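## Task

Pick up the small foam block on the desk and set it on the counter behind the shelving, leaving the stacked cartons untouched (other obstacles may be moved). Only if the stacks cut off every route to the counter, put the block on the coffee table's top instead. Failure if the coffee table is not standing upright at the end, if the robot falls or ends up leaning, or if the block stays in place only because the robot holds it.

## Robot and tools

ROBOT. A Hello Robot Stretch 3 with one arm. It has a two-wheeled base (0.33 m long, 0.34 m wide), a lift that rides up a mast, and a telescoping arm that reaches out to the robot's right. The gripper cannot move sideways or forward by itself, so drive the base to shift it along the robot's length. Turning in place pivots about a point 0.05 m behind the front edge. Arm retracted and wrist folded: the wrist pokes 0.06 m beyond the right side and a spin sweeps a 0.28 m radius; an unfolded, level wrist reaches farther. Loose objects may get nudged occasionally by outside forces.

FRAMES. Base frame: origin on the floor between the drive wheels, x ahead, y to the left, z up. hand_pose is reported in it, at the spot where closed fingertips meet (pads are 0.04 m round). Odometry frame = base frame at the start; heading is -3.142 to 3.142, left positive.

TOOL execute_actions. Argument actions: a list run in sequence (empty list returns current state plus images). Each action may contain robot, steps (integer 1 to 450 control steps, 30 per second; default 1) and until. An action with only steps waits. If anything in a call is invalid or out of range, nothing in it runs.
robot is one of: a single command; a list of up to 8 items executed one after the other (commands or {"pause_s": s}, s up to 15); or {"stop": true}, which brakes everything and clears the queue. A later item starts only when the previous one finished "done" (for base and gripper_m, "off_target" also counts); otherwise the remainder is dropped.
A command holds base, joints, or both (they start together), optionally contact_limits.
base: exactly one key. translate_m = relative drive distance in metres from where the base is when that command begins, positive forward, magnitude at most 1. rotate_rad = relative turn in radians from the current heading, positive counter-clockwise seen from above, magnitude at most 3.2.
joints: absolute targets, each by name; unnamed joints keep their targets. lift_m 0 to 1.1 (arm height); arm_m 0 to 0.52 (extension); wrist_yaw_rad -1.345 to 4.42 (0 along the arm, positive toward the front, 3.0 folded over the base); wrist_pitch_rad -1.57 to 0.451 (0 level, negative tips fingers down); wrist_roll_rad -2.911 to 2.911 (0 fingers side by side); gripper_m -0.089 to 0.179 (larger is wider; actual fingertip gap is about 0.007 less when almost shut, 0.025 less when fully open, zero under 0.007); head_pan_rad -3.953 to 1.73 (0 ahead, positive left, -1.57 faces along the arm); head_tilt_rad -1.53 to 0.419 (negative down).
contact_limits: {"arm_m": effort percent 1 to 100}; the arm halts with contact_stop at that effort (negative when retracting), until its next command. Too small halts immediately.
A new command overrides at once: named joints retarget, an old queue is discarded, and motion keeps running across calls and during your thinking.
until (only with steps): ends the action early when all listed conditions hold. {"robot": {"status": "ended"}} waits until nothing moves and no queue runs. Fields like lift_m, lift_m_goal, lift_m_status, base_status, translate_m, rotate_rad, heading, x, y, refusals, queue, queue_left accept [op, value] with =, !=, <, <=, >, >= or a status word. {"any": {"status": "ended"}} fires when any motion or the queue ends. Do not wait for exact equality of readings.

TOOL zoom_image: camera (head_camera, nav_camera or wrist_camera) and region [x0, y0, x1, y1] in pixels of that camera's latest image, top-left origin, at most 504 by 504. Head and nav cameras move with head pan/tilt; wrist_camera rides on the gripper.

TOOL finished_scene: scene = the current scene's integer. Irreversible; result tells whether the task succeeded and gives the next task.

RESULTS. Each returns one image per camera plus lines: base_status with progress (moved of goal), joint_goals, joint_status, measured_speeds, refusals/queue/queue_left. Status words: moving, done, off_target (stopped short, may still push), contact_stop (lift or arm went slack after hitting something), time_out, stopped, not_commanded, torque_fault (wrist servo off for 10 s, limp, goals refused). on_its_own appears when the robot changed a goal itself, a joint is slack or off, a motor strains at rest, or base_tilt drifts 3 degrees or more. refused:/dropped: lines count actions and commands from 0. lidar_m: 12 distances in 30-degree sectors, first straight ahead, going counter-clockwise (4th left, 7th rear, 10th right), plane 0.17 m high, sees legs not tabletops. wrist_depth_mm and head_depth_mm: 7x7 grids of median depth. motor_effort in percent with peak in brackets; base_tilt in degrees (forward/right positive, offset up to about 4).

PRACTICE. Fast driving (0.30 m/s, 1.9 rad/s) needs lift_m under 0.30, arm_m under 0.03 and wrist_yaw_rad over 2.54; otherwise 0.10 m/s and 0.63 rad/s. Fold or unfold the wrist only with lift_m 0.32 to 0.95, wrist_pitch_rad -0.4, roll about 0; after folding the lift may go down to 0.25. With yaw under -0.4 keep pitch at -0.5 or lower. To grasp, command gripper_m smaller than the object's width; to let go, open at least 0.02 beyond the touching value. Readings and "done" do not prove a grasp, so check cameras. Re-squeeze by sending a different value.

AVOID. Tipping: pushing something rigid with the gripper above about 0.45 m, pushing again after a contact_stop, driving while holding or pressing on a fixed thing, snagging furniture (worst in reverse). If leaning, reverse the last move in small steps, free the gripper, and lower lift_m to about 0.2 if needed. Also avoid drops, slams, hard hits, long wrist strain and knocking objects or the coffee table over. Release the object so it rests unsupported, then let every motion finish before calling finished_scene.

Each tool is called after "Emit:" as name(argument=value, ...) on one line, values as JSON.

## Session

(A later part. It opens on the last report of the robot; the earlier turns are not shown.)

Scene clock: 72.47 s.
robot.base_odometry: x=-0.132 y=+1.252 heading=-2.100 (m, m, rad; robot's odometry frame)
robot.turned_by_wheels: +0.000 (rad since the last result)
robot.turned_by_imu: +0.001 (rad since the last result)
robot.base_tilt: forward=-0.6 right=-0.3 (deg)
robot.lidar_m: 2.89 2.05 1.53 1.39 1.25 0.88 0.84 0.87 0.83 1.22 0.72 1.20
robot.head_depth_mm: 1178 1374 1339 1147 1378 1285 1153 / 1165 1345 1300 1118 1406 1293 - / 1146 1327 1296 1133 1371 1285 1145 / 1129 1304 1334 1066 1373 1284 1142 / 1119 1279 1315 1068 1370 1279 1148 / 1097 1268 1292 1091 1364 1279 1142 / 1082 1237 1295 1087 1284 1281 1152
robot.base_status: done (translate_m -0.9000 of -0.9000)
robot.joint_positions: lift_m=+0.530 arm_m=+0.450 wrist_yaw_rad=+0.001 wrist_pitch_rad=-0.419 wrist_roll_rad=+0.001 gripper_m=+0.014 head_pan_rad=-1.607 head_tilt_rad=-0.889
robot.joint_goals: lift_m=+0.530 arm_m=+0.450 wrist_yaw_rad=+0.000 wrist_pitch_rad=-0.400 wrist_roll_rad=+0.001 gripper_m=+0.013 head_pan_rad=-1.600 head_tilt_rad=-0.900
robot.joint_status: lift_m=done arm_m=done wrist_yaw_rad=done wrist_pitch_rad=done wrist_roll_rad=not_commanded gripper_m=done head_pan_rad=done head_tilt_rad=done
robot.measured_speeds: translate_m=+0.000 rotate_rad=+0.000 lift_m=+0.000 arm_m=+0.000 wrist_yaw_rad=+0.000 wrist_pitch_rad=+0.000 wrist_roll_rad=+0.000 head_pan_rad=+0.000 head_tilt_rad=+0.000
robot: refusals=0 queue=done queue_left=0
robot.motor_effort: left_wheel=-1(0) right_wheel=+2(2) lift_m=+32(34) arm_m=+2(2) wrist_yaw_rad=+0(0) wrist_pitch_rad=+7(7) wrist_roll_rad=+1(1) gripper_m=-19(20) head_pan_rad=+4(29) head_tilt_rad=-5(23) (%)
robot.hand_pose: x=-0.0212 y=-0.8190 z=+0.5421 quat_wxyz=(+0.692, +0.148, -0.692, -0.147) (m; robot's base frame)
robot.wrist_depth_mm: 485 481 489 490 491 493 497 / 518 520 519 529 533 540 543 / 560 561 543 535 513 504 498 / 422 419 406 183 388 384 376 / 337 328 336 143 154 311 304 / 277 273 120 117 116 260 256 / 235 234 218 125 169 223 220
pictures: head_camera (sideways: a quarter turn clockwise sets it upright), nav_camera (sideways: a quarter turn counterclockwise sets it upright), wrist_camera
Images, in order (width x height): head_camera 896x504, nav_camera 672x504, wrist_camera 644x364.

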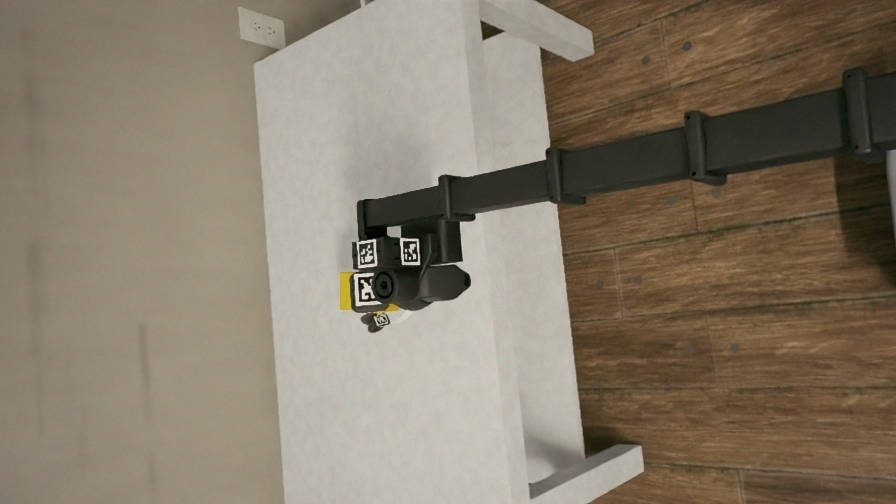

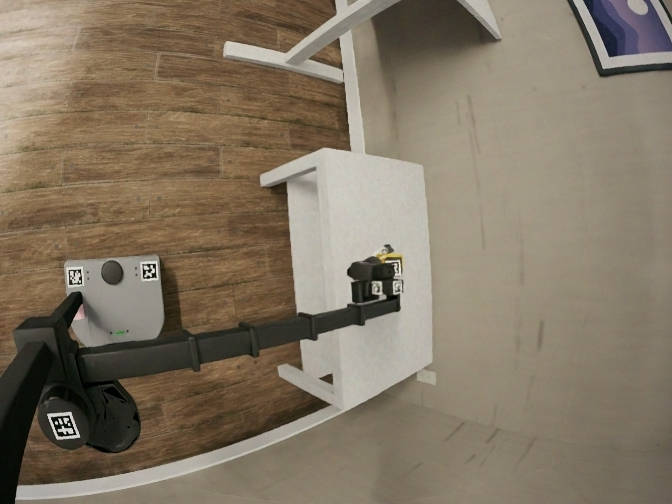

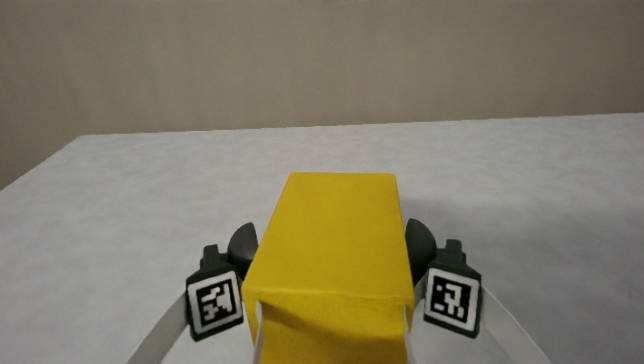

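Emit:
execute_actions(actions=[{"robot":[{"joints":{"lift_m":0.452}},{"joints":{"gripper_m":0.15}},{"joints":{"lift_m":0.49,"arm_m":0.3}}],"steps":450,"until":{"robot":{"status":"ended"}}}])

Scene clock: 78.80 s.
robot.base_odometry: x=-0.132 y=+1.252 heading=-2.100 (m, m, rad; robot's odometry frame)
robot.turned_by_wheels: +0.000 (rad since the last result)
robot.turned_by_imu: +0.001 (rad since the last result)
robot.base_tilt: forward=-0.7 right=-0.3 (deg)
robot.lidar_m: 2.89 2.06 1.53 1.39 1.25 0.88 0.85 0.87 0.83 1.22 0.71 1.21
robot.head_depth_mm: 1180 1366 1340 1143 1380 1285 1153 / 1157 1350 1300 1123 1410 1281 1171 / 1142 1321 1302 1116 1387 1260 1147 / 1125 1306 1298 1115 1404 1277 1149 / 1112 1278 1294 1097 1381 1283 1149 / 1097 1257 1295 1087 1373 1283 1145 / 1081 1245 1291 1086 1284 1280 1139
robot.base_status: done (translate_m -0.9000 of -0.9000)
robot.joint_positions: lift_m=+0.490 arm_m=+0.300 wrist_yaw_rad=+0.001 wrist_pitch_rad=-0.414 wrist_roll_rad=+0.001 gripper_m=+0.150 head_pan_rad=-1.607 head_tilt_rad=-0.889
robot.joint_goals: lift_m=+0.490 arm_m=+0.300 wrist_yaw_rad=+0.000 wrist_pitch_rad=-0.400 wrist_roll_rad=+0.001 gripper_m=+0.150 head_pan_rad=-1.600 head_tilt_rad=-0.900
robot.joint_status: lift_m=done arm_m=done wrist_yaw_rad=done wrist_pitch_rad=done wrist_roll_rad=not_commanded gripper_m=done head_pan_rad=done head_tilt_rad=done
robot.measured_speeds: translate_m=+0.000 rotate_rad=+0.000 lift_m=+0.000 arm_m=+0.000 wrist_yaw_rad=+0.000 wrist_pitch_rad=+0.000 wrist_roll_rad=+0.000 head_pan_rad=+0.000 head_tilt_rad=+0.000
robot: refusals=0 queue=done queue_left=0
robot.motor_effort: left_wheel=+0(1) right_wheel=+2(2) lift_m=+31(25) arm_m=-2(2) wrist_yaw_rad=-1(1) wrist_pitch_rad=+5(7) wrist_roll_rad=+1(1) gripper_m=+0(81) head_pan_rad=+4(4) head_tilt_rad=-4(5) (%)
robot.hand_pose: x=-0.0214 y=-0.6701 z=+0.5031 quat_wxyz=(+0.692, +0.146, -0.692, -0.146) (m; robot's base frame)
robot.wrist_depth_mm: 619 620 627 634 636 629 643 / 667 658 659 654 653 613 589 / 542 456 451 413 427 415 402 / 346 337 332 273 321 314 308 / 275 269 264 259 256 262 249 / 223 - 221 216 215 212 216 / 198 181 189 186 184 184 184
pictures: head_camera (sideways: a quarter turn clockwise sets it upright), nav_camera (sideways: a quarter turn counterclockwise sets it upright), wrist_camera
Images, in order (width x height): head_camera 896x504, nav_camera 672x504, wrist_camera 644x364.

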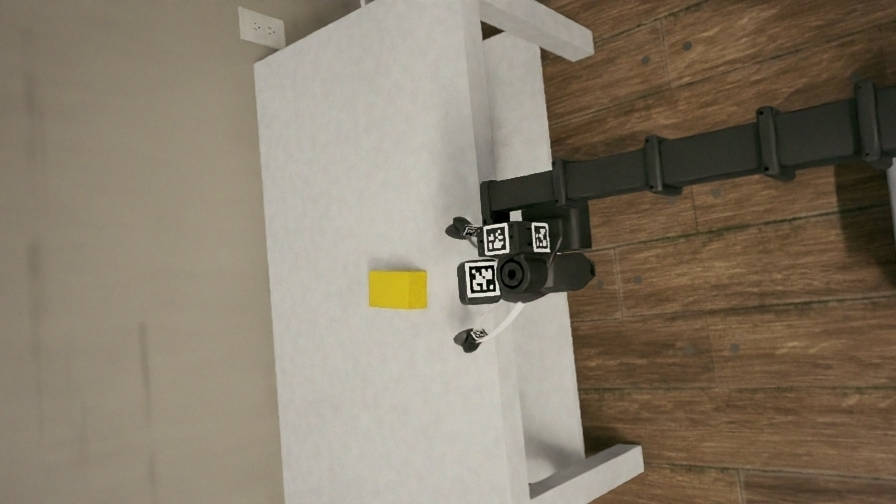

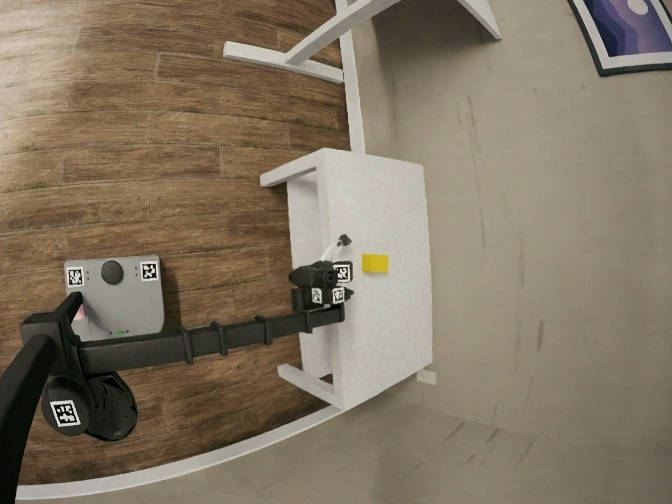

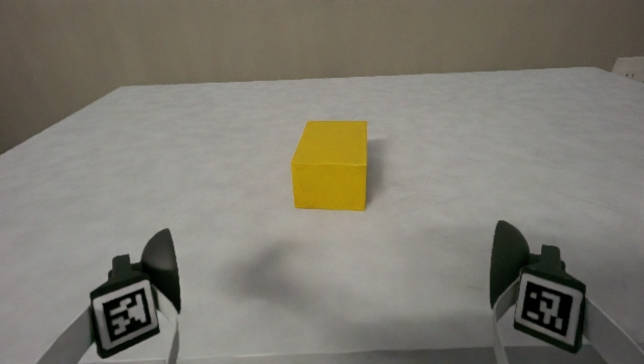

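Emit:
finished_scene(scene=2)

The scene is finished: the task was done.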